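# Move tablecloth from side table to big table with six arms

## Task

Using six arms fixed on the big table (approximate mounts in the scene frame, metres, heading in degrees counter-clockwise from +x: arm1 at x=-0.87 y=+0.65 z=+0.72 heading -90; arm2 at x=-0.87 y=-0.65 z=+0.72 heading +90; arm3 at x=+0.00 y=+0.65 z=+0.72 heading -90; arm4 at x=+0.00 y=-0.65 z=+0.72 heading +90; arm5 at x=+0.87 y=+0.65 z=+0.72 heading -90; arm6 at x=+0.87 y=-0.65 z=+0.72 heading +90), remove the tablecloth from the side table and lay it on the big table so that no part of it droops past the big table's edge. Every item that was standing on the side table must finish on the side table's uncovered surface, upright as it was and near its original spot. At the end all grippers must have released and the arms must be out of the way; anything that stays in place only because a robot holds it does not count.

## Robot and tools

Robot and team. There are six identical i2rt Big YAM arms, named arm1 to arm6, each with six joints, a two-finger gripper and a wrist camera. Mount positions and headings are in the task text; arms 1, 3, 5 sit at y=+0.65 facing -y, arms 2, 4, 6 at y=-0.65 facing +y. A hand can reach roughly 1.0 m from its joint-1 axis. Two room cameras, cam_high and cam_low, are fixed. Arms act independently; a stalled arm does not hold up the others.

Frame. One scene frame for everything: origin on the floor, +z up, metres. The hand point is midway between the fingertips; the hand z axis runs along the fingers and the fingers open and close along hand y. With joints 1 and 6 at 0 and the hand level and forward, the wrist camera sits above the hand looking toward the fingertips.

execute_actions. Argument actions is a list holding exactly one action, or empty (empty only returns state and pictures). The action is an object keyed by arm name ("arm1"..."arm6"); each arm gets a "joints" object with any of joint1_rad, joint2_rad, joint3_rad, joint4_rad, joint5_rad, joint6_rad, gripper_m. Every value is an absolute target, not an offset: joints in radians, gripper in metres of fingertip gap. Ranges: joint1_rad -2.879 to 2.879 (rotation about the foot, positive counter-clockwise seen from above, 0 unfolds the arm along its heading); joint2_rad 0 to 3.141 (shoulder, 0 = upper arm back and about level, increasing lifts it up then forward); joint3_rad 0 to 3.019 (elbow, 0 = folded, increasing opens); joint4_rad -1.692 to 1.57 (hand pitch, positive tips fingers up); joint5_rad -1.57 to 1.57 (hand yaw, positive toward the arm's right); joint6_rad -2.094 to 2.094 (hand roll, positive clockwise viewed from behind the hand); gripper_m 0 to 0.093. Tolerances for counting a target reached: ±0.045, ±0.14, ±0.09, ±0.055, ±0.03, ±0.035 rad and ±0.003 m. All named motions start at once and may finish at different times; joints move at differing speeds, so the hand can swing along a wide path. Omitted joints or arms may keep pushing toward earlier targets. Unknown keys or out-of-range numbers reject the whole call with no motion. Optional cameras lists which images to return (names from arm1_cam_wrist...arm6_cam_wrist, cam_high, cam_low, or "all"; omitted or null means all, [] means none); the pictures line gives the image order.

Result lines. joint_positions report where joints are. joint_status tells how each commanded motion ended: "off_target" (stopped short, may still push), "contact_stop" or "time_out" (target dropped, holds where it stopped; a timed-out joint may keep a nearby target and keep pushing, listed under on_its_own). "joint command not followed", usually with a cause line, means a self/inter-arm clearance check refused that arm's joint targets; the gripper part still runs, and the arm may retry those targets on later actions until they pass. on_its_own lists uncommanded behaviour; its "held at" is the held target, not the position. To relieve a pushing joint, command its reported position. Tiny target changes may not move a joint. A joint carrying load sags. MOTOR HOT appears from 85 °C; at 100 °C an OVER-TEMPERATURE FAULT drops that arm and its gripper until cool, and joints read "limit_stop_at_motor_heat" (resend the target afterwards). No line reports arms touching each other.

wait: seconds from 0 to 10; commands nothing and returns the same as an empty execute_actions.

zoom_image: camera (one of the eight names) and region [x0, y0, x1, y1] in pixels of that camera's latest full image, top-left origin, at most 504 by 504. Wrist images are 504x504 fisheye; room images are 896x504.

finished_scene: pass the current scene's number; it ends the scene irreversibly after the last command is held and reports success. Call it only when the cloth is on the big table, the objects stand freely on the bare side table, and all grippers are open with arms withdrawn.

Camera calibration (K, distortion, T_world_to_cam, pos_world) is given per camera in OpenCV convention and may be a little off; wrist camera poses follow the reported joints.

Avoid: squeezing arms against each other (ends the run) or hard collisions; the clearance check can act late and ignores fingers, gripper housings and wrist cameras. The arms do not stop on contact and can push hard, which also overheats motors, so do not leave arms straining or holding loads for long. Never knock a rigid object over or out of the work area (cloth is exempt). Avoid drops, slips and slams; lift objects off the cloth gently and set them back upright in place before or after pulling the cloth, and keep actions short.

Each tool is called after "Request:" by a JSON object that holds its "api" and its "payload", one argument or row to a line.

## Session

Request:
{"api": "execute_actions", "payload": {
  "actions": []
}}

Scene clock: 0.00 s.
arm1.joint_positions: joint1_rad=-0.004 joint2_rad=+0.449 joint3_rad=+1.464 joint4_rad=-1.529 joint5_rad=+0.007 joint6_rad=-0.001 gripper_m=+0.094
arm1.joint_status: not commanded
arm1.hand: x=-0.8647 y=+0.5264 z=+1.2846 quat_wxyz=(-0.358, -0.602, -0.618, +0.358) (m; scene frame)
arm2.joint_positions: joint1_rad=+0.004 joint2_rad=+0.434 joint3_rad=+1.455 joint4_rad=-1.541 joint5_rad=-0.006 joint6_rad=+0.006 gripper_m=+0.095
arm2.joint_status: not commanded
arm2.hand: x=-0.8808 y=-0.5336 z=+1.3617 quat_wxyz=(-0.356, +0.616, -0.605, -0.356) (m; scene frame)
arm3.joint_positions: joint1_rad=+0.017 joint2_rad=+0.431 joint3_rad=+1.452 joint4_rad=-1.544 joint5_rad=+0.010 joint6_rad=+0.006 gripper_m=+0.095
arm3.joint_status: not commanded
arm3.hand: x=-0.0090 y=+0.5403 z=+1.3402 quat_wxyz=(-0.352, -0.624, -0.594, +0.365) (m; scene frame)
arm4.joint_positions: joint1_rad=-0.001 joint2_rad=+0.448 joint3_rad=+1.481 joint4_rad=-1.520 joint5_rad=+0.008 joint6_rad=-0.010 gripper_m=+0.095
arm4.joint_status: not commanded
arm4.hand: x=+0.0030 y=-0.5262 z=+1.3410 quat_wxyz=(-0.361, +0.615, -0.597, -0.367) (m; scene frame)
arm5.joint_positions: joint1_rad=+0.016 joint2_rad=+0.439 joint3_rad=+1.471 joint4_rad=-1.520 joint5_rad=+0.015 joint6_rad=+0.001 gripper_m=+0.094
arm5.joint_status: not commanded
arm5.hand: x=+0.8635 y=+0.5385 z=+1.3777 quat_wxyz=(-0.358, -0.616, -0.589, +0.380) (m; scene frame)
arm6.joint_positions: joint1_rad=-0.003 joint2_rad=+0.426 joint3_rad=+1.455 joint4_rad=-1.543 joint5_rad=+0.006 joint6_rad=+0.017 gripper_m=+0.095
arm6.joint_status: not commanded
arm6.hand: x=+0.8627 y=-0.5374 z=+1.3102 quat_wxyz=(-0.358, +0.611, -0.608, -0.359) (m; scene frame)
pictures: arm1_cam_wrist, arm2_cam_wrist, arm3_cam_wrist, arm4_cam_wrist, arm5_cam_wrist, arm6_cam_wrist, cam_high, cam_low
Images, in order (width x height): arm1_cam_wrist 504x504, arm2_cam_wrist 504x504, arm3_cam_wrist 504x504, arm4_cam_wrist 504x504, arm5_cam_wrist 504x504, arm6_cam_wrist 504x504, cam_high 896x504, cam_low 896x504.

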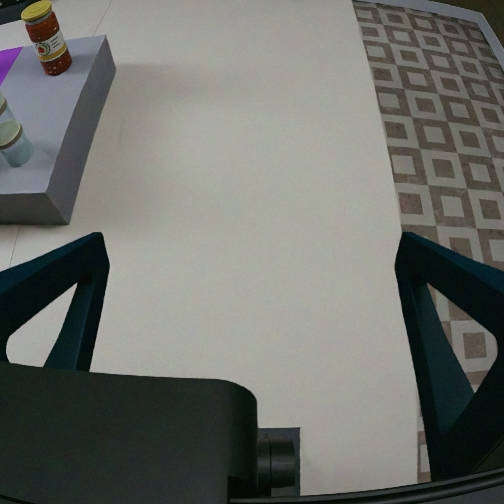

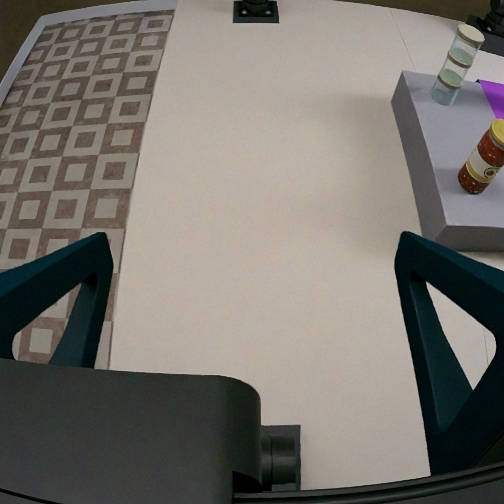

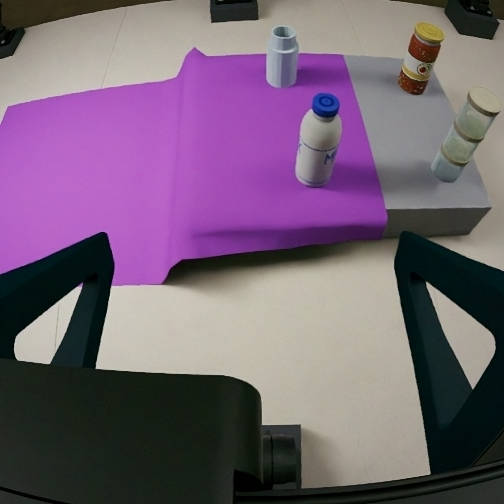

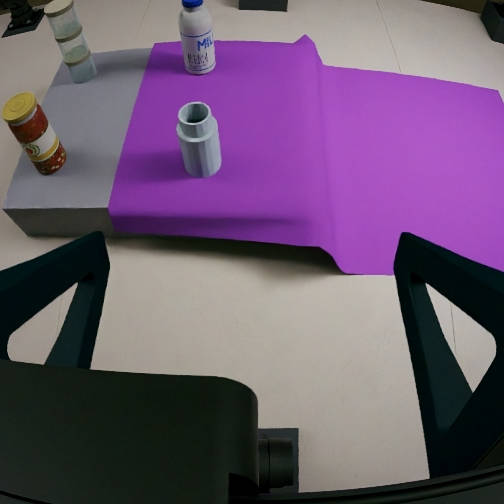

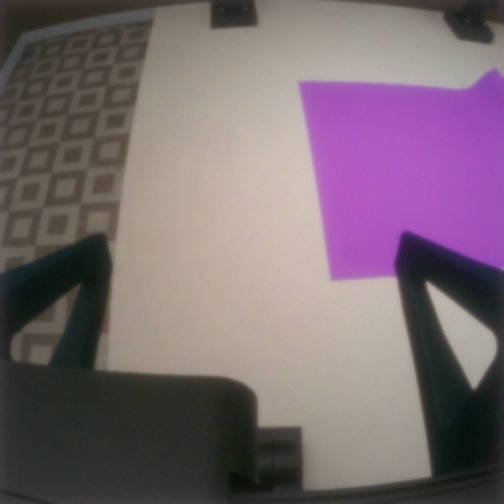

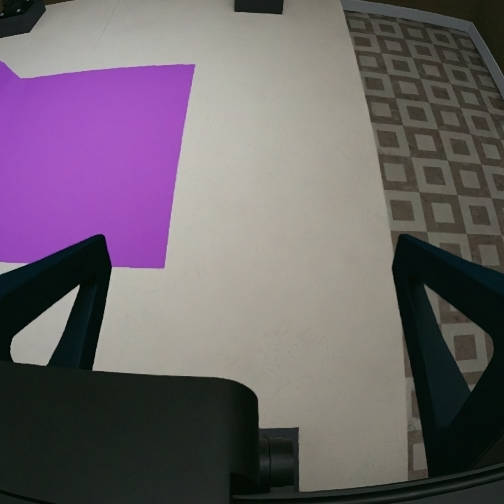

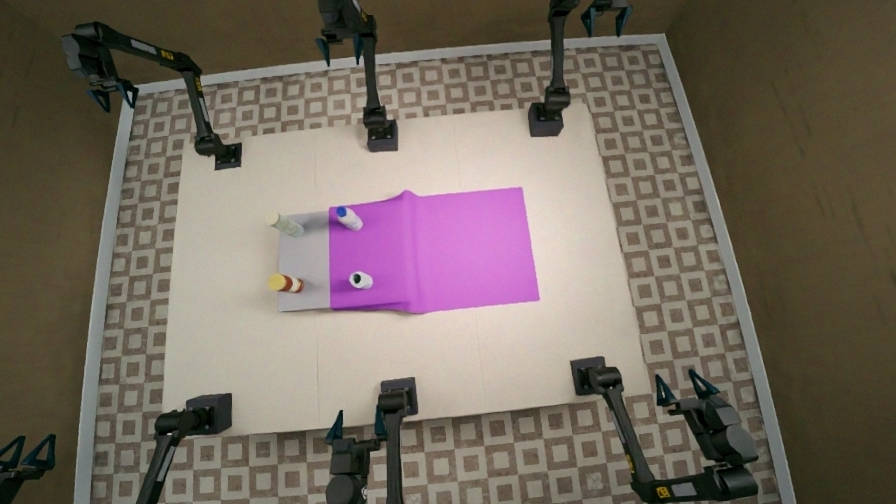

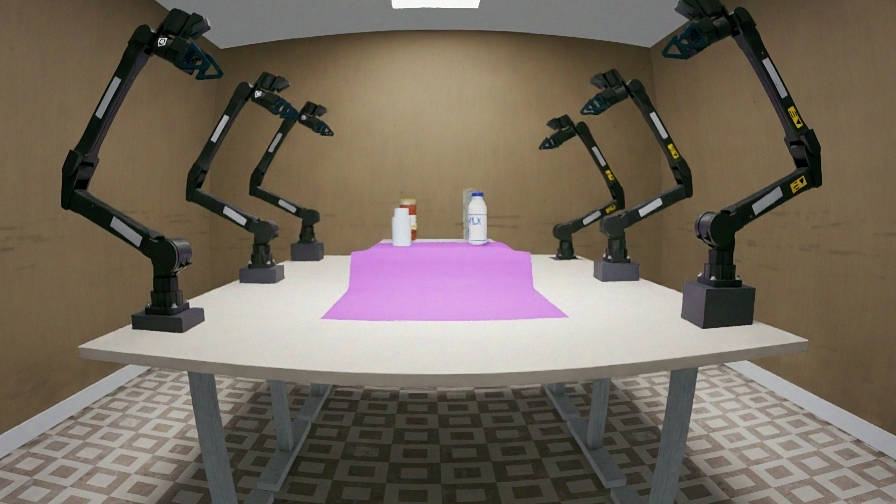

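Request:
{"api": "zoom_image", "payload": {
  "camera": "cam_high",
  "region": [250, 170, 450, 330]
}}

Request:
{"api": "zoom_image", "payload": {
  "camera": "arm3_cam_wrist",
  "region": [140, 0, 400, 300]
}}

Request:
{"api": "zoom_image", "payload": {
  "camera": "arm4_cam_wrist",
  "region": [120, 0, 380, 300]
}}

Region (250, 170, 450, 330) of cam_high's 896x504 image, scaled by 2.520, with more detail than that image has; it fills the top 403 rows of this view, and the rest is white.

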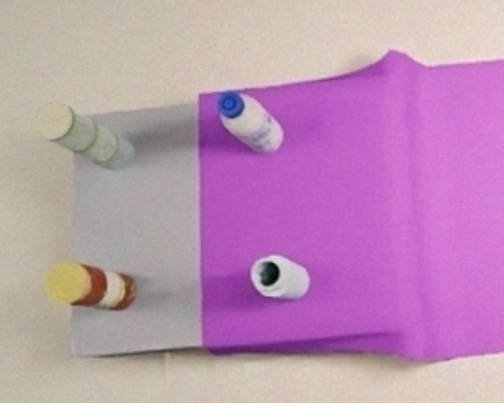

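Region (140, 0, 400, 300) of arm3_cam_wrist's 504x504 image, scaled by 1.680, with more detail than that image has; it fills the left 437 columns of this view, and the rest is white.

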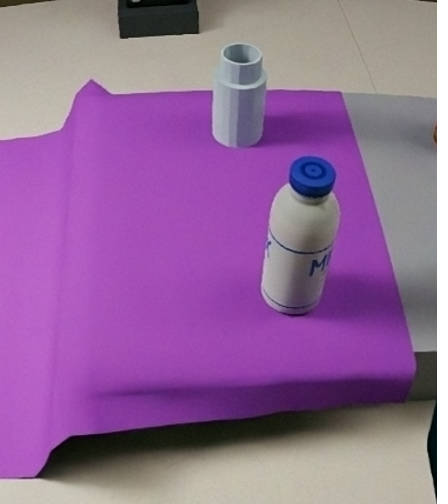

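Region (120, 0, 380, 300) of arm4_cam_wrist's 504x504 image, scaled by 1.680, with more detail than that image has; it fills the left 437 columns of this view, and the rest is white.

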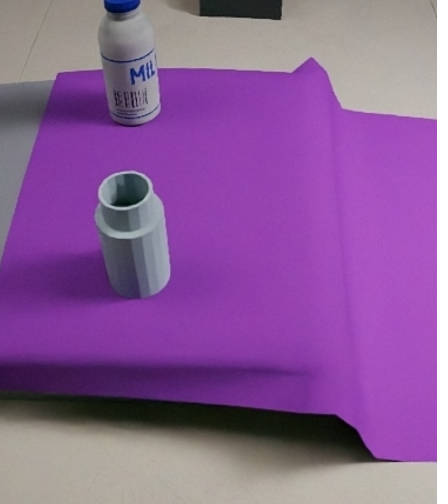

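Request:
{"api": "execute_actions", "payload": {
  "actions": [
    {"arm3":{"joints":{"joint1_rad":-0.2,"joint2_rad":1.17,"joint3_rad":0.6,"joint4_rad":0.665}},"arm4":{"joints":{"joint1_rad":0.17,"joint2_rad":1.2,"joint3_rad":0.62,"joint4_rad":0.67}},"arm5":{"joints":{"joint1_rad":-1.303,"joint2_rad":2.42,"joint3_rad":2.07,"joint4_rad":-0.39,"joint5_rad":-1.1,"joint6_rad":-0.87,"gripper_m":0.08}},"arm6":{"joints":{"joint1_rad":1.328,"joint2_rad":2.3,"joint3_rad":2.04,"joint4_rad":-0.47,"joint5_rad":1.1,"joint6_rad":0.87,"gripper_m":0.08}}}
  ],
  "cameras": ["arm3_cam_wrist","arm4_cam_wrist","arm5_cam_wrist","arm6_cam_wrist","cam_high","cam_low"]
}}

Scene clock: 33.07 s.
arm1.joint_positions: joint1_rad=-0.004 joint2_rad=+0.449 joint3_rad=+1.464 joint4_rad=-1.529 joint5_rad=+0.007 joint6_rad=-0.001 gripper_m=+0.094
arm1.joint_status: not commanded
arm1.hand: x=-0.8647 y=+0.5264 z=+1.2846 quat_wxyz=(-0.358, -0.602, -0.618, +0.358) (m; scene frame)
arm2.joint_positions: joint1_rad=+0.004 joint2_rad=+0.434 joint3_rad=+1.455 joint4_rad=-1.541 joint5_rad=-0.006 joint6_rad=+0.006 gripper_m=+0.095
arm2.joint_status: not commanded
arm2.hand: x=-0.8808 y=-0.5336 z=+1.3617 quat_wxyz=(-0.356, +0.616, -0.605, -0.356) (m; scene frame)
arm3.joint_positions: joint1_rad=-0.188 joint2_rad=+1.173 joint3_rad=+0.606 joint4_rad=+0.640 joint5_rad=+0.010 joint6_rad=+0.006 gripper_m=+0.095
arm3.joint_status: all done
arm3.hand: x=-0.1231 y=+0.1645 z=+1.1110 quat_wxyz=(-0.457, -0.537, -0.410, +0.579) (m; scene frame)
arm4.joint_positions: joint1_rad=+0.161 joint2_rad=+1.202 joint3_rad=+0.622 joint4_rad=+0.652 joint5_rad=+0.008 joint6_rad=-0.010 gripper_m=+0.095
arm4.joint_status: all done
arm4.hand: x=-0.0929 y=-0.1448 z=+1.0890 quat_wxyz=(-0.469, +0.524, -0.436, -0.562) (m; scene frame)
arm5.joint_positions: joint1_rad=-1.299 joint2_rad=+2.443 joint3_rad=+2.034 joint4_rad=-0.413 joint5_rad=-1.097 joint6_rad=-0.853 gripper_m=+0.080
arm5.joint_status: all done
arm5.hand: x=+0.1133 y=+0.3249 z=+0.8752 quat_wxyz=(-0.369, -0.581, -0.567, +0.453) (m; scene frame)
arm6.joint_positions: joint1_rad=+1.331 joint2_rad=+2.321 joint3_rad=+1.999 joint4_rad=-0.485 joint5_rad=+1.098 joint6_rad=+0.859 gripper_m=+0.080
arm6.joint_status: all done
arm6.hand: x=+0.1236 y=-0.3276 z=+0.8776 quat_wxyz=(-0.365, +0.581, -0.570, -0.452) (m; scene frame)
pictures: arm3_cam_wrist, arm4_cam_wrist, arm5_cam_wrist, arm6_cam_wrist, cam_high, cam_low
camera_calibration (this result's frames):
arm3_cam_wrist: T_world_to_cam=[[-0.968005, 0.250855, -0.00621791, -0.155618], [0.134211, 0.496641, -0.857517, 0.890575], [-0.212024, -0.830915, -0.514418, 0.803693], [0, 0, 0, 1]] pos_world=[-0.0997616, 0.264542, 1.17615]
arm4_cam_wrist: T_world_to_cam=[[0.982567, 0.185881, 0.00331831, 0.116022], [0.0996661, -0.511599, -0.853424, 0.866526], [-0.156938, 0.838877, -0.521206, 0.799781], [0, 0, 0, 1]] pos_world=[-0.0748464, -0.249171, 1.15598]
arm5_cam_wrist: T_world_to_cam=[[-0.992304, 0.0984269, 0.0751332, 0.0124621], [0.0376323, 0.81778, -0.574299, 0.241694], [-0.117969, -0.567051, -0.815191, 1.03362], [0, 0, 0, 1]] pos_world=[0.125206, 0.387238, 0.980468]
arm6_cam_wrist: T_world_to_cam=[[0.991947, 0.0952359, -0.0834982, -0.0211686], [0.030339, -0.818721, -0.573389, 0.233977], [-0.122969, 0.566238, -0.815017, 1.04032], [0, 0, 0, 1]] pos_world=[0.141827, -0.395494, 0.980275]
Images, in order (width x height): arm3_cam_wrist 504x504, arm4_cam_wrist 504x504, arm5_cam_wrist 504x504, arm6_cam_wrist 504x504, cam_high 896x504, cam_low 896x504.

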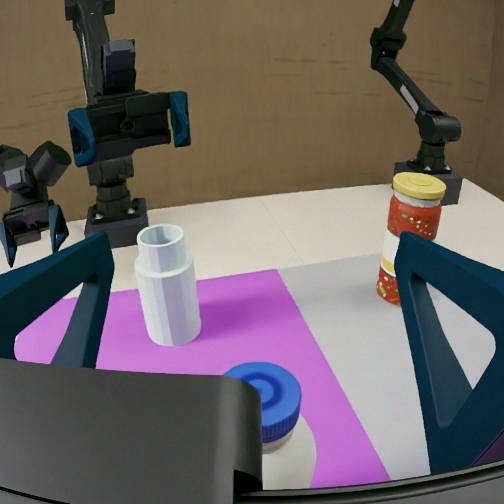

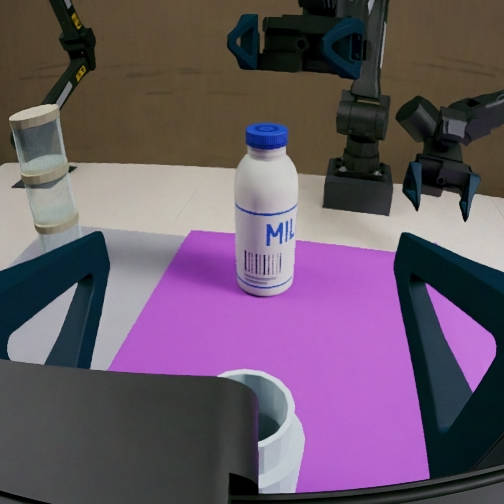

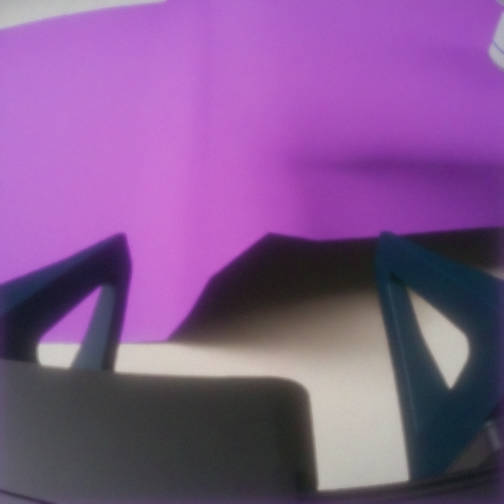

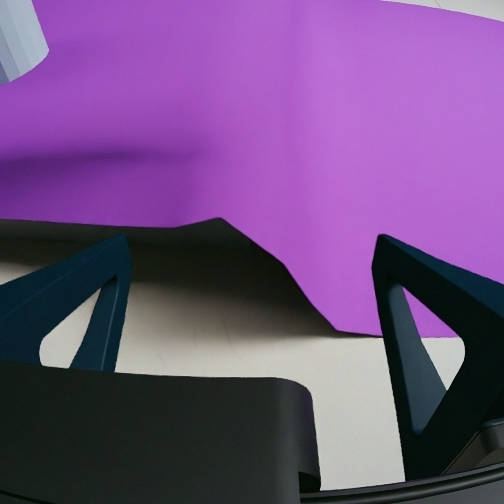

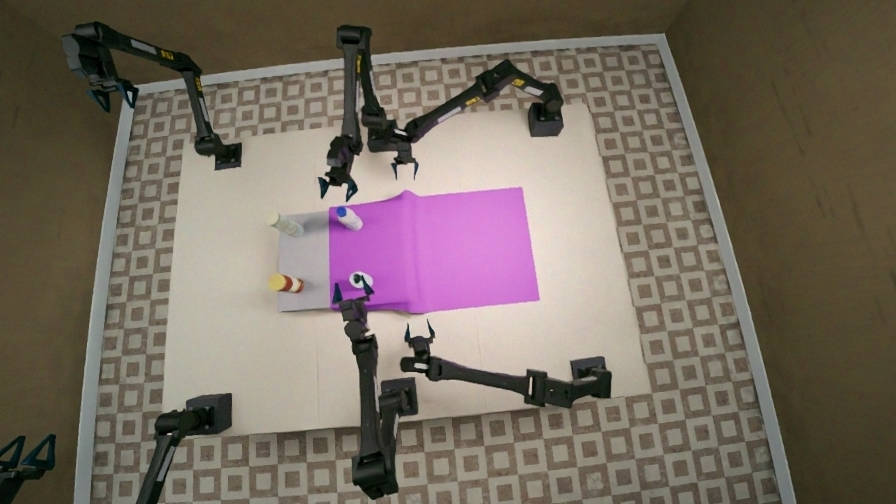

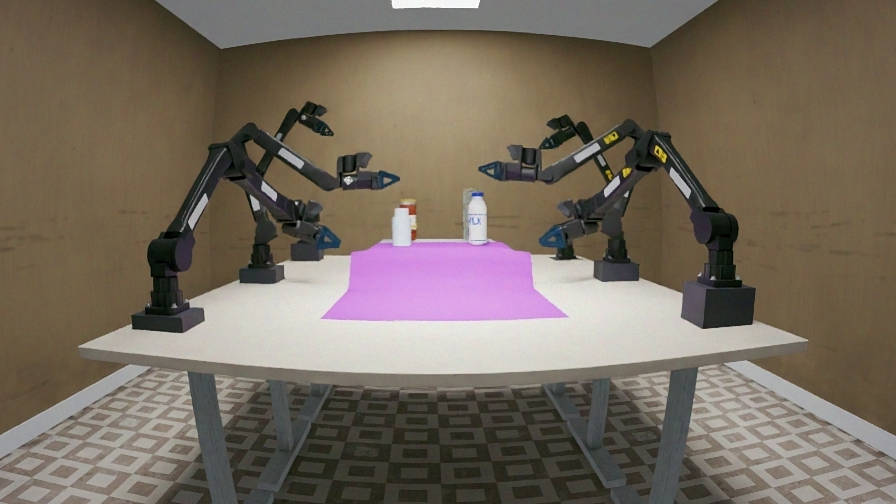

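Request:
{"api": "execute_actions", "payload": {
  "actions": [
    {"arm3":{"joints":{"joint2_rad":1.585,"joint3_rad":0.66}},"arm4":{"joints":{"joint2_rad":1.605,"joint3_rad":0.69}},"arm5":{"joints":{"joint2_rad":2.54}},"arm6":{"joints":{"joint2_rad":2.415}}}
  ],
  "cameras": ["arm3_cam_wrist","arm4_cam_wrist","arm5_cam_wrist","arm6_cam_wrist","cam_high","cam_low"]
}}

Scene clock: 54.40 s.
arm1.joint_positions: joint1_rad=-0.004 joint2_rad=+0.449 joint3_rad=+1.464 joint4_rad=-1.529 joint5_rad=+0.007 joint6_rad=-0.001 gripper_m=+0.094
arm1.joint_status: not commanded
arm1.hand: x=-0.8647 y=+0.5264 z=+1.2846 quat_wxyz=(-0.358, -0.602, -0.618, +0.358) (m; scene frame)
arm2.joint_positions: joint1_rad=+0.004 joint2_rad=+0.434 joint3_rad=+1.455 joint4_rad=-1.541 joint5_rad=-0.006 joint6_rad=+0.006 gripper_m=+0.095
arm2.joint_status: not commanded
arm2.hand: x=-0.8808 y=-0.5336 z=+1.3617 quat_wxyz=(-0.356, +0.616, -0.605, -0.356) (m; scene frame)
arm3.joint_positions: joint1_rad=-0.188 joint2_rad=+1.588 joint3_rad=+0.607 joint4_rad=+0.651 joint5_rad=+0.010 joint6_rad=+0.006 gripper_m=+0.095
arm3.joint_status: all done
arm3.hand: x=-0.1305 y=+0.1261 z=+0.9035 quat_wxyz=(-0.364, -0.641, -0.494, +0.461) (m; scene frame)
arm4.joint_positions: joint1_rad=+0.161 joint2_rad=+1.607 joint3_rad=+0.665 joint4_rad=+0.661 joint5_rad=+0.008 joint6_rad=-0.010 gripper_m=+0.095
arm4.joint_status: all done
arm4.hand: x=-0.1041 y=-0.0952 z=+0.9020 quat_wxyz=(-0.385, +0.616, -0.509, -0.462) (m; scene frame)
arm5.joint_positions: joint1_rad=-1.299 joint2_rad=+2.563 joint3_rad=+2.034 joint4_rad=-0.408 joint5_rad=-1.098 joint6_rad=-0.853 gripper_m=+0.080
arm5.joint_status: all done
arm5.hand: x=+0.1266 y=+0.3263 z=+0.7821 quat_wxyz=(-0.393, -0.609, -0.551, +0.412) (m; scene frame)
arm6.joint_positions: joint1_rad=+1.331 joint2_rad=+2.414 joint3_rad=+2.005 joint4_rad=-0.482 joint5_rad=+1.099 joint6_rad=+0.859 gripper_m=+0.080
arm6.joint_status: all done
arm6.hand: x=+0.1257 y=-0.3274 z=+0.8085 quat_wxyz=(-0.383, +0.602, -0.559, -0.423) (m; scene frame)
pictures: arm3_cam_wrist, arm4_cam_wrist, arm5_cam_wrist, arm6_cam_wrist, cam_high, cam_low
camera_calibration (this result's frames):
arm3_cam_wrist: T_world_to_cam=[[-0.968586, 0.248679, -0.000312687, -0.159618], [0.201569, 0.784358, -0.586646, 0.460478], [-0.145641, -0.56828, -0.809844, 0.905925], [0, 0, 0, 1]] pos_world=[-0.115482, 0.193333, 1.00374]
arm4_cam_wrist: T_world_to_cam=[[0.981756, 0.190108, 0.00381552, 0.118285], [0.151331, -0.769042, -0.621026, 0.504686], [-0.115128, 0.610274, -0.78378, 0.878383], [0, 0, 0, 1]] pos_world=[-0.0913752, -0.170416, 1.00143]
arm5_cam_wrist: T_world_to_cam=[[-0.994858, 0.095361, -0.0341184, 0.1193], [0.0984559, 0.831578, -0.546611, 0.152756], [-0.0237534, -0.54716, -0.836691, 0.958465], [0, 0, 0, 1]] pos_world=[0.126413, 0.386029, 0.889507]
arm6_cam_wrist: T_world_to_cam=[[0.995638, 0.0932193, -0.00395422, -0.0945133], [0.0753885, -0.828718, -0.554566, 0.170353], [-0.0549732, 0.551849, -0.83213, 0.984766], [0, 0, 0, 1]] pos_world=[0.135394, -0.393457, 0.913552]
Images, in order (width x height): arm3_cam_wrist 504x504, arm4_cam_wrist 504x504, arm5_cam_wrist 504x504, arm6_cam_wrist 504x504, cam_high 896x504, cam_low 896x504.

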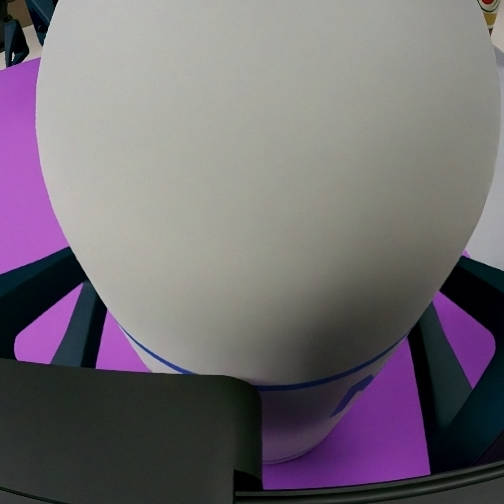

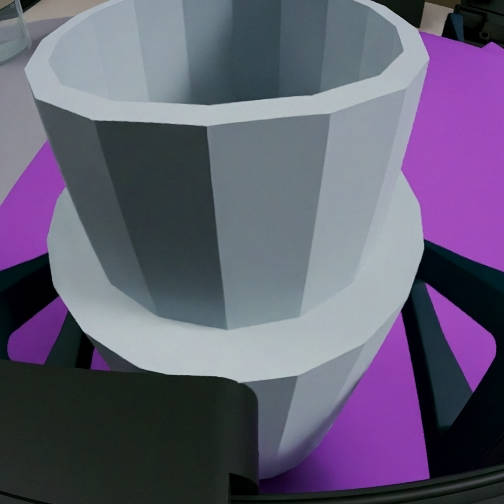

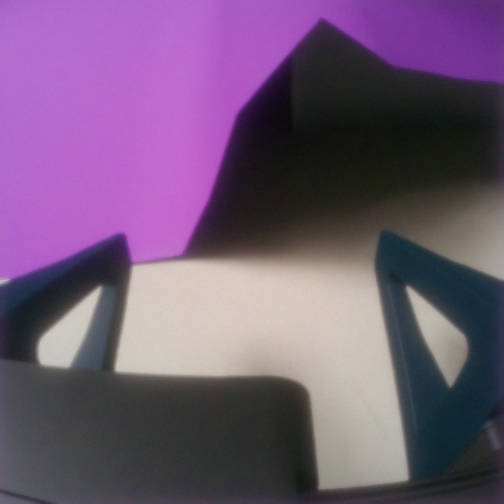

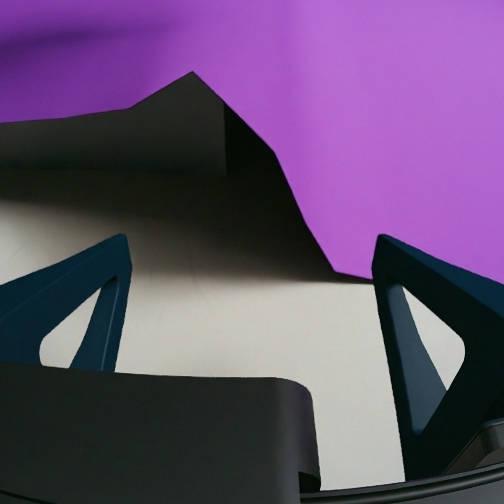

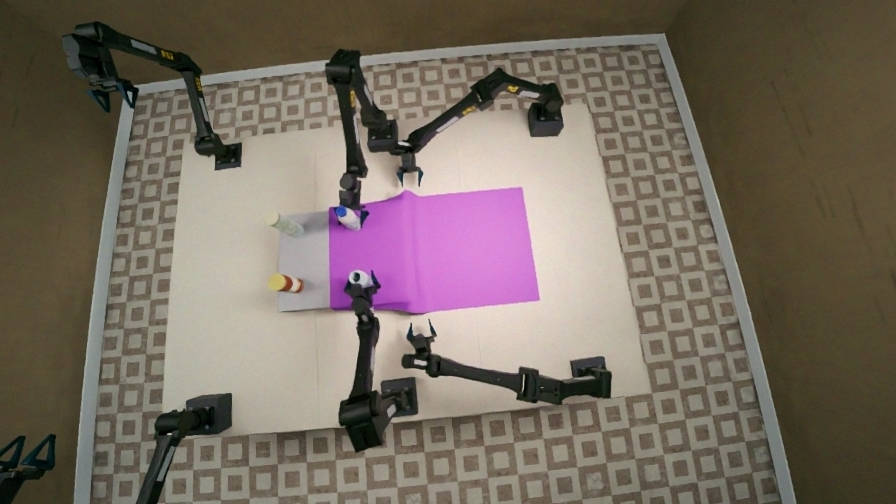

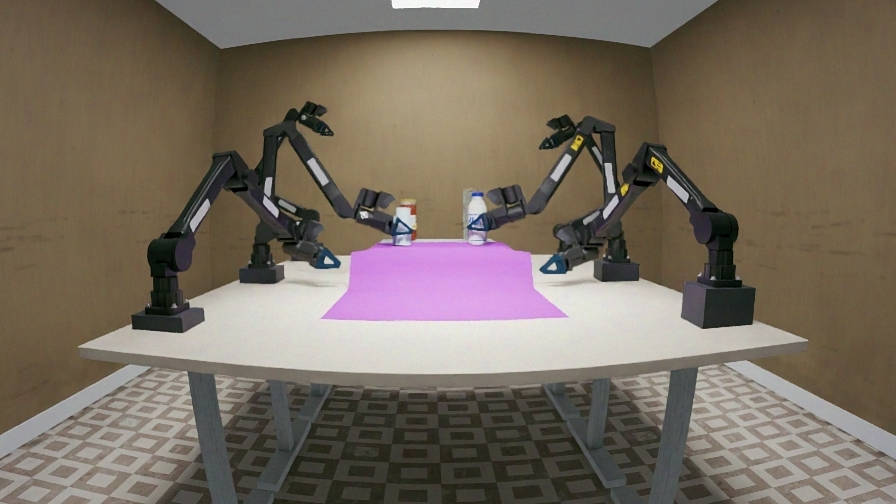

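Request:
{"api": "execute_actions", "payload": {
  "actions": [
    {"arm3":{"joints":{"joint3_rad":0.63,"gripper_m":0.05}},"arm4":{"joints":{"joint1_rad":0.178,"gripper_m":0.05}},"arm5":{"joints":{"joint1_rad":-1.198,"joint2_rad":2.655,"joint3_rad":2.325,"joint4_rad":-0.52}},"arm6":{"joints":{"joint1_rad":1.225,"joint2_rad":2.547,"joint3_rad":2.27,"joint4_rad":-0.585}}}
  ],
  "cameras": ["arm5_cam_wrist","arm6_cam_wrist","cam_high","cam_low"]
}}

Scene clock: 62.03 s.
arm1.joint_positions: joint1_rad=-0.004 joint2_rad=+0.449 joint3_rad=+1.464 joint4_rad=-1.529 joint5_rad=+0.007 joint6_rad=-0.001 gripper_m=+0.094
arm1.joint_status: not commanded
arm1.hand: x=-0.8647 y=+0.5264 z=+1.2846 quat_wxyz=(-0.358, -0.602, -0.618, +0.358) (m; scene frame)
arm2.joint_positions: joint1_rad=+0.004 joint2_rad=+0.434 joint3_rad=+1.455 joint4_rad=-1.541 joint5_rad=-0.006 joint6_rad=+0.006 gripper_m=+0.095
arm2.joint_status: not commanded
arm2.hand: x=-0.8808 y=-0.5336 z=+1.3617 quat_wxyz=(-0.356, +0.616, -0.605, -0.356) (m; scene frame)
arm3.joint_positions: joint1_rad=-0.189 joint2_rad=+1.588 joint3_rad=+0.607 joint4_rad=+0.651 joint5_rad=+0.011 joint6_rad=+0.006 gripper_m=+0.065
arm3.joint_status: gripper_m off_target (ended at +0.065, target +0.050); the others done
arm3.hand: x=-0.1312 y=+0.1263 z=+0.9035 quat_wxyz=(-0.363, -0.642, -0.493, +0.461) (m; scene frame)
arm4.joint_positions: joint1_rad=+0.166 joint2_rad=+1.607 joint3_rad=+0.665 joint4_rad=+0.661 joint5_rad=+0.008 joint6_rad=-0.011 gripper_m=+0.064
arm4.joint_status: gripper_m off_target (ended at +0.064, target +0.050); the others done
arm4.hand: x=-0.1067 y=-0.0957 z=+0.9020 quat_wxyz=(-0.384, +0.617, -0.508, -0.463) (m; scene frame)
arm5.joint_positions: joint1_rad=-1.194 joint2_rad=+2.664 joint3_rad=+2.268 joint4_rad=-0.507 joint5_rad=-1.097 joint6_rad=-0.854 gripper_m=+0.080
arm5.joint_status: all done
arm5.hand: x=+0.1263 y=+0.2380 z=+0.7954 quat_wxyz=(-0.407, -0.571, -0.587, +0.404) (m; scene frame)
arm6.joint_positions: joint1_rad=+1.221 joint2_rad=+2.535 joint3_rad=+2.222 joint4_rad=-0.580 joint5_rad=+1.097 joint6_rad=+0.860 gripper_m=+0.080
arm6.joint_status: all done
arm6.hand: x=+0.1330 y=-0.2367 z=+0.8023 quat_wxyz=(-0.406, +0.571, -0.591, -0.401) (m; scene frame)
pictures: arm5_cam_wrist, arm6_cam_wrist, cam_high, cam_low
camera_calibration (this result's frames):
arm5_cam_wrist: T_world_to_cam=[[-0.999968, -0.00801306, 0.000154446, 0.125909], [-0.00675191, 0.831891, -0.554898, 0.253295], [0.00431795, -0.554881, -0.831918, 0.915745], [0, 0, 0, 1]] pos_world=[0.123661, 0.298425, 0.902358]
arm6_cam_wrist: T_world_to_cam=[[0.999868, -0.0159444, -0.00307497, -0.137283], [-0.0149744, -0.832119, -0.554394, 0.252593], [0.00628073, 0.554367, -0.832248, 0.922449], [0, 0, 0, 1]] pos_world=[0.135254, -0.303377, 0.907321]
Images, in order (width x height): arm5_cam_wrist 504x504, arm6_cam_wrist 504x504, cam_high 896x504, cam_low 896x504.

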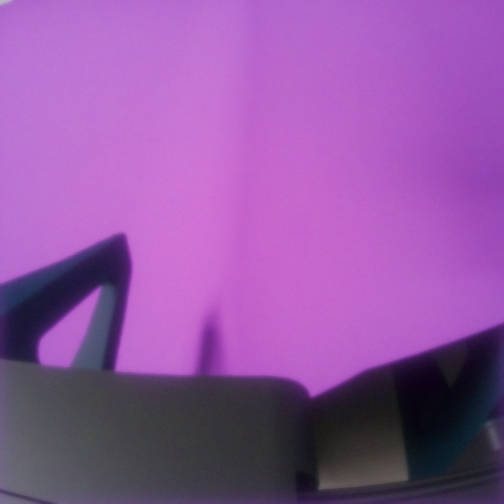

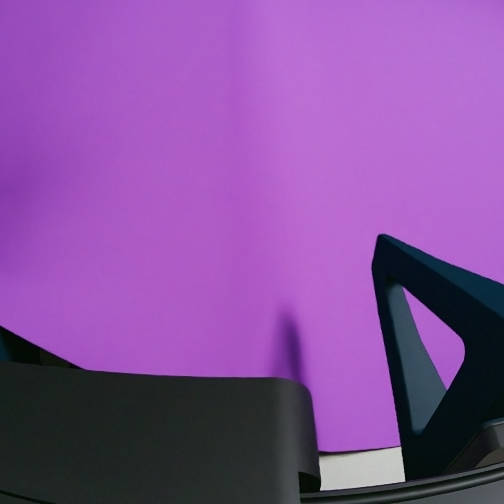

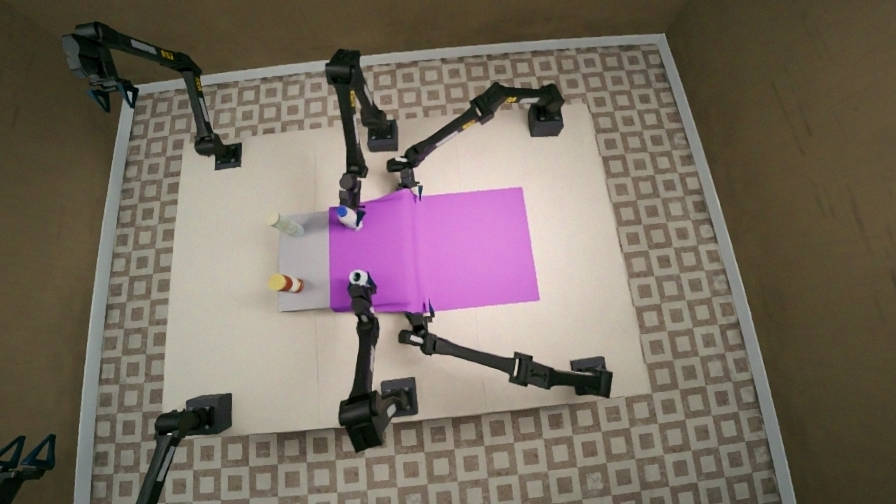

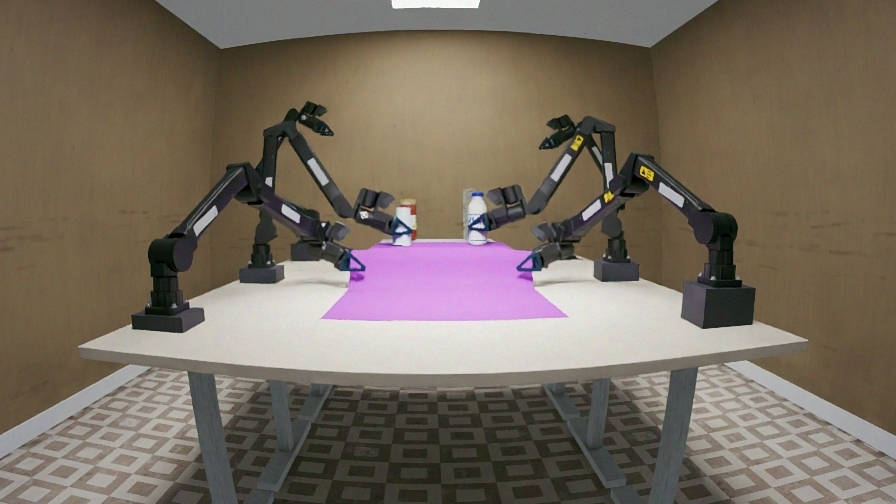

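Request:
{"api": "execute_actions", "payload": {
  "actions": [
    {"arm3":{"joints":{"joint2_rad":1.40}},"arm4":{"joints":{"joint2_rad":1.43}},"arm5":{"joints":{"gripper_m":0.0}},"arm6":{"joints":{"gripper_m":0.0}}}
  ],
  "cameras": ["arm5_cam_wrist","arm6_cam_wrist","cam_low"]
}}

Scene clock: 68.07 s.
arm1.joint_positions: joint1_rad=-0.004 joint2_rad=+0.449 joint3_rad=+1.464 joint4_rad=-1.529 joint5_rad=+0.007 joint6_rad=-0.001 gripper_m=+0.094
arm1.joint_status: not commanded
arm1.hand: x=-0.8647 y=+0.5264 z=+1.2846 quat_wxyz=(-0.358, -0.602, -0.618, +0.358) (m; scene frame)
arm2.joint_positions: joint1_rad=+0.004 joint2_rad=+0.434 joint3_rad=+1.455 joint4_rad=-1.541 joint5_rad=-0.006 joint6_rad=+0.006 gripper_m=+0.095
arm2.joint_status: not commanded
arm2.hand: x=-0.8808 y=-0.5336 z=+1.3617 quat_wxyz=(-0.356, +0.616, -0.605, -0.356) (m; scene frame)
arm3.joint_positions: joint1_rad=-0.189 joint2_rad=+1.429 joint3_rad=+0.607 joint4_rad=+0.638 joint5_rad=+0.011 joint6_rad=+0.006 gripper_m=+0.065
arm3.joint_status: all done
arm3.hand: x=-0.1306 y=+0.1317 z=+0.9831 quat_wxyz=(-0.399, -0.606, -0.465, +0.506) (m; scene frame)
arm4.joint_positions: joint1_rad=+0.166 joint2_rad=+1.428 joint3_rad=+0.665 joint4_rad=+0.661 joint5_rad=+0.008 joint6_rad=-0.011 gripper_m=+0.064
arm4.joint_status: all done
arm4.hand: x=-0.1043 y=-0.1038 z=+0.9986 quat_wxyz=(-0.428, +0.573, -0.472, -0.516) (m; scene frame)
arm5.joint_positions: joint1_rad=-1.194 joint2_rad=+2.664 joint3_rad=+2.268 joint4_rad=-0.507 joint5_rad=-1.097 joint6_rad=-0.854 gripper_m=+0.001
arm5.joint_status: all done
arm5.hand: x=+0.1263 y=+0.2380 z=+0.7954 quat_wxyz=(-0.407, -0.571, -0.587, +0.404) (m; scene frame)
arm6.joint_positions: joint1_rad=+1.221 joint2_rad=+2.535 joint3_rad=+2.222 joint4_rad=-0.580 joint5_rad=+1.097 joint6_rad=+0.860 gripper_m=+0.001
arm6.joint_status: all done
arm6.hand: x=+0.1330 y=-0.2367 z=+0.8023 quat_wxyz=(-0.406, +0.571, -0.591, -0.401) (m; scene frame)
pictures: arm5_cam_wrist, arm6_cam_wrist, cam_low
camera_calibration (this result's frames):
arm5_cam_wrist: T_world_to_cam=[[-0.999967, -0.00814367, 0.000512848, 0.125655], [-0.00705942, 0.831887, -0.554901, 0.253337], [0.0040923, -0.554886, -0.831916, 0.915773], [0, 0, 0, 1]] pos_world=[0.123692, 0.298425, 0.902359]
arm6_cam_wrist: T_world_to_cam=[[0.999868, -0.0159444, -0.00307497, -0.137283], [-0.0149744, -0.832119, -0.554394, 0.252593], [0.00628073, 0.554367, -0.832248, 0.922449], [0, 0, 0, 1]] pos_world=[0.135254, -0.303377, 0.907321]
Images, in order (width x height): arm5_cam_wrist 504x504, arm6_cam_wrist 504x504, cam_low 896x504.

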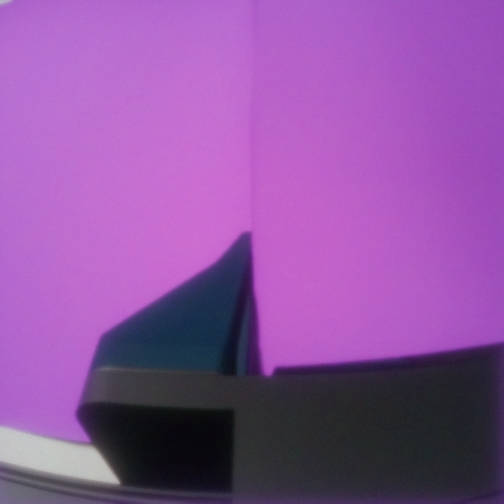

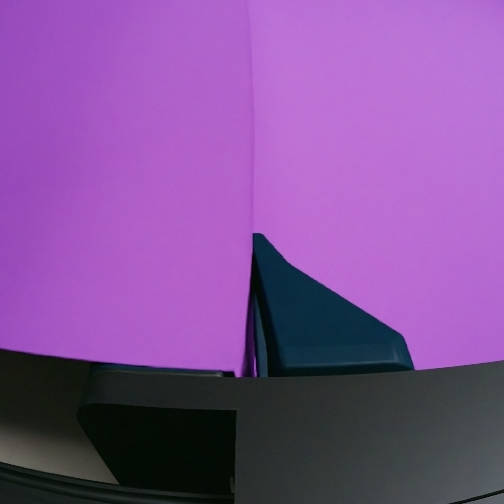

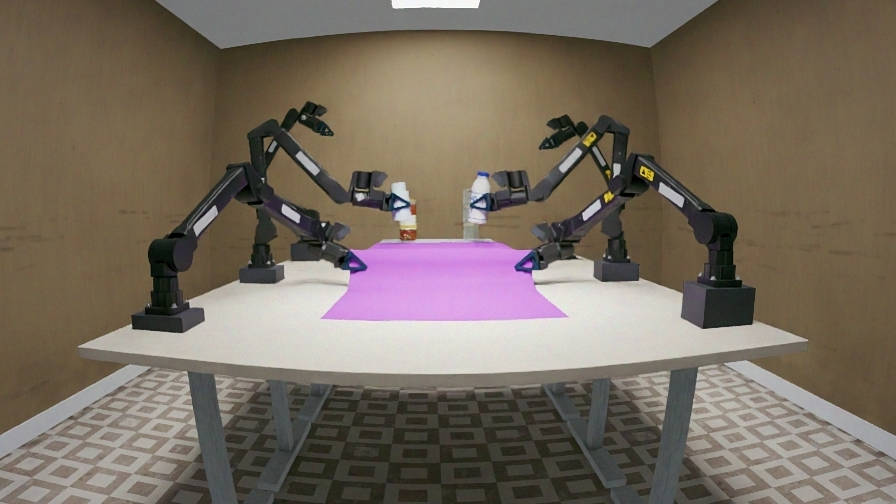

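Request:
{"api": "execute_actions", "payload": {
  "actions": [
    {"arm5":{"joints":{"joint1_rad":-1.055,"joint2_rad":2.03,"joint3_rad":1.19,"joint4_rad":0.12,"joint5_rad":-0.965,"joint6_rad":-0.654}},"arm6":{"joints":{"joint1_rad":1.088,"joint2_rad":1.9,"joint3_rad":1.2,"joint4_rad":-0.02,"joint5_rad":0.965,"joint6_rad":0.654}}}
  ],
  "cameras": ["cam_high","cam_low"]
}}

Scene clock: 81.80 s.
arm1.joint_positions: joint1_rad=-0.004 joint2_rad=+0.449 joint3_rad=+1.464 joint4_rad=-1.529 joint5_rad=+0.007 joint6_rad=-0.001 gripper_m=+0.094
arm1.joint_status: not commanded
arm1.hand: x=-0.8647 y=+0.5264 z=+1.2846 quat_wxyz=(-0.358, -0.602, -0.618, +0.358) (m; scene frame)
arm2.joint_positions: joint1_rad=+0.004 joint2_rad=+0.434 joint3_rad=+1.455 joint4_rad=-1.541 joint5_rad=-0.006 joint6_rad=+0.006 gripper_m=+0.095
arm2.joint_status: not commanded
arm2.hand: x=-0.8808 y=-0.5336 z=+1.3617 quat_wxyz=(-0.356, +0.616, -0.605, -0.356) (m; scene frame)
arm3.joint_positions: joint1_rad=-0.189 joint2_rad=+1.429 joint3_rad=+0.607 joint4_rad=+0.638 joint5_rad=+0.011 joint6_rad=+0.006 gripper_m=+0.065
arm3.joint_status: not commanded
arm3.hand: x=-0.1306 y=+0.1317 z=+0.9831 quat_wxyz=(-0.399, -0.606, -0.465, +0.506) (m; scene frame)
arm4.joint_positions: joint1_rad=+0.166 joint2_rad=+1.428 joint3_rad=+0.665 joint4_rad=+0.661 joint5_rad=+0.008 joint6_rad=-0.011 gripper_m=+0.064
arm4.joint_status: not commanded
arm4.hand: x=-0.1043 y=-0.1038 z=+0.9986 quat_wxyz=(-0.428, +0.573, -0.472, -0.516) (m; scene frame)
arm5.joint_positions: joint1_rad=-1.045 joint2_rad=+2.048 joint3_rad=+1.171 joint4_rad=+0.103 joint5_rad=-0.966 joint6_rad=-0.669 gripper_m=+0.001
arm5.joint_status: all done
arm5.hand: x=+0.3800 y=+0.2404 z=+0.8394 quat_wxyz=(-0.397, -0.586, -0.590, +0.389) (m; scene frame)
arm6.joint_positions: joint1_rad=+1.076 joint2_rad=+1.909 joint3_rad=+1.186 joint4_rad=-0.025 joint5_rad=+0.967 joint6_rad=+0.663 gripper_m=+0.001
arm6.joint_status: all done
arm6.hand: x=+0.3787 y=-0.2395 z=+0.8468 quat_wxyz=(-0.396, +0.585, -0.590, -0.391) (m; scene frame)
pictures: cam_high, cam_low
Images, in order (width x height): cam_high 896x504, cam_low 896x504.

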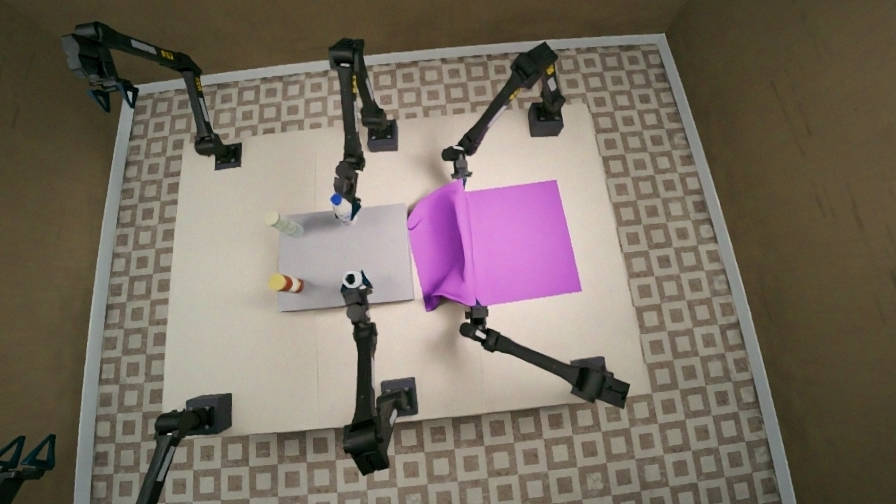

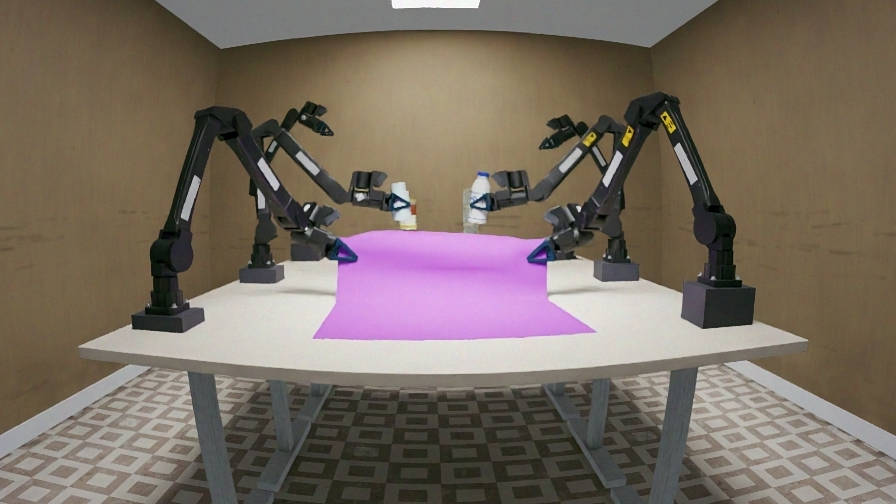

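Request:
{"api": "execute_actions", "payload": {
  "actions": [],
  "cameras": ["cam_high","cam_low"]
}}

Scene clock: 93.17 s.
arm1.joint_positions: joint1_rad=-0.004 joint2_rad=+0.449 joint3_rad=+1.464 joint4_rad=-1.529 joint5_rad=+0.007 joint6_rad=-0.001 gripper_m=+0.094
arm1.joint_status: not commanded
arm1.hand: x=-0.8647 y=+0.5264 z=+1.2846 quat_wxyz=(-0.358, -0.602, -0.618, +0.358) (m; scene frame)
arm2.joint_positions: joint1_rad=+0.004 joint2_rad=+0.434 joint3_rad=+1.455 joint4_rad=-1.541 joint5_rad=-0.006 joint6_rad=+0.006 gripper_m=+0.095
arm2.joint_status: not commanded
arm2.hand: x=-0.8808 y=-0.5336 z=+1.3617 quat_wxyz=(-0.356, +0.616, -0.605, -0.356) (m; scene frame)
arm3.joint_positions: joint1_rad=-0.189 joint2_rad=+1.429 joint3_rad=+0.607 joint4_rad=+0.638 joint5_rad=+0.011 joint6_rad=+0.006 gripper_m=+0.065
arm3.joint_status: not commanded
arm3.hand: x=-0.1306 y=+0.1317 z=+0.9831 quat_wxyz=(-0.399, -0.606, -0.465, +0.506) (m; scene frame)
arm4.joint_positions: joint1_rad=+0.166 joint2_rad=+1.428 joint3_rad=+0.665 joint4_rad=+0.661 joint5_rad=+0.008 joint6_rad=-0.011 gripper_m=+0.064
arm4.joint_status: not commanded
arm4.hand: x=-0.1043 y=-0.1038 z=+0.9986 quat_wxyz=(-0.428, +0.573, -0.472, -0.516) (m; scene frame)
arm5.joint_positions: joint1_rad=-1.045 joint2_rad=+2.048 joint3_rad=+1.171 joint4_rad=+0.103 joint5_rad=-0.966 joint6_rad=-0.669 gripper_m=+0.001
arm5.joint_status: all done
arm5.hand: x=+0.3800 y=+0.2404 z=+0.8394 quat_wxyz=(-0.397, -0.586, -0.590, +0.389) (m; scene frame)
arm6.joint_positions: joint1_rad=+1.076 joint2_rad=+1.909 joint3_rad=+1.186 joint4_rad=-0.025 joint5_rad=+0.967 joint6_rad=+0.663 gripper_m=+0.001
arm6.joint_status: all done
arm6.hand: x=+0.3787 y=-0.2395 z=+0.8468 quat_wxyz=(-0.396, +0.585, -0.590, -0.391) (m; scene frame)
pictures: cam_high, cam_low
Images, in order (width x height): cam_high 896x504, cam_low 896x504.

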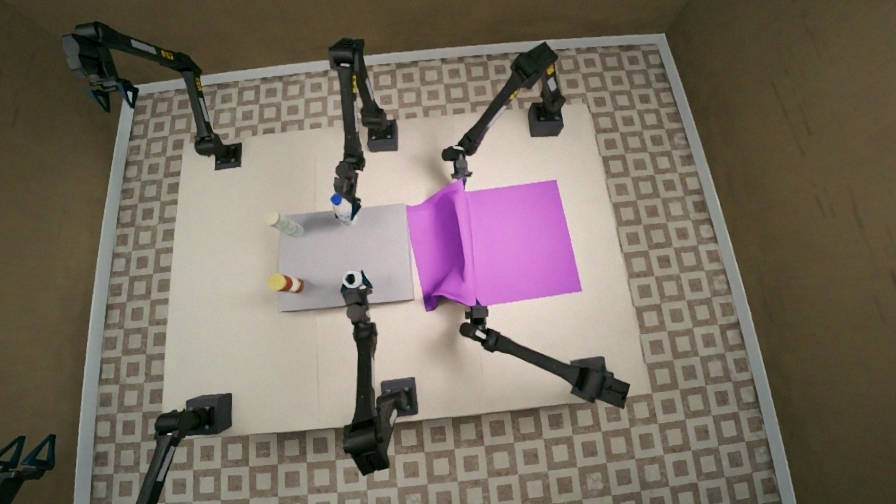

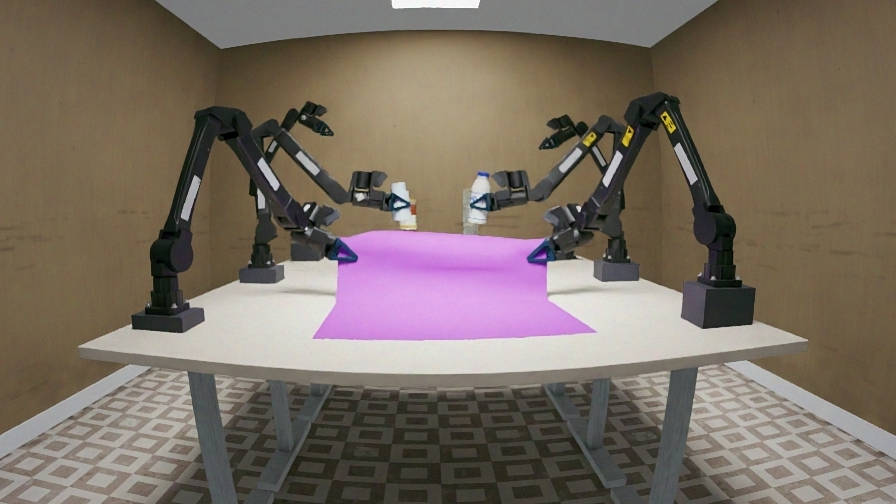

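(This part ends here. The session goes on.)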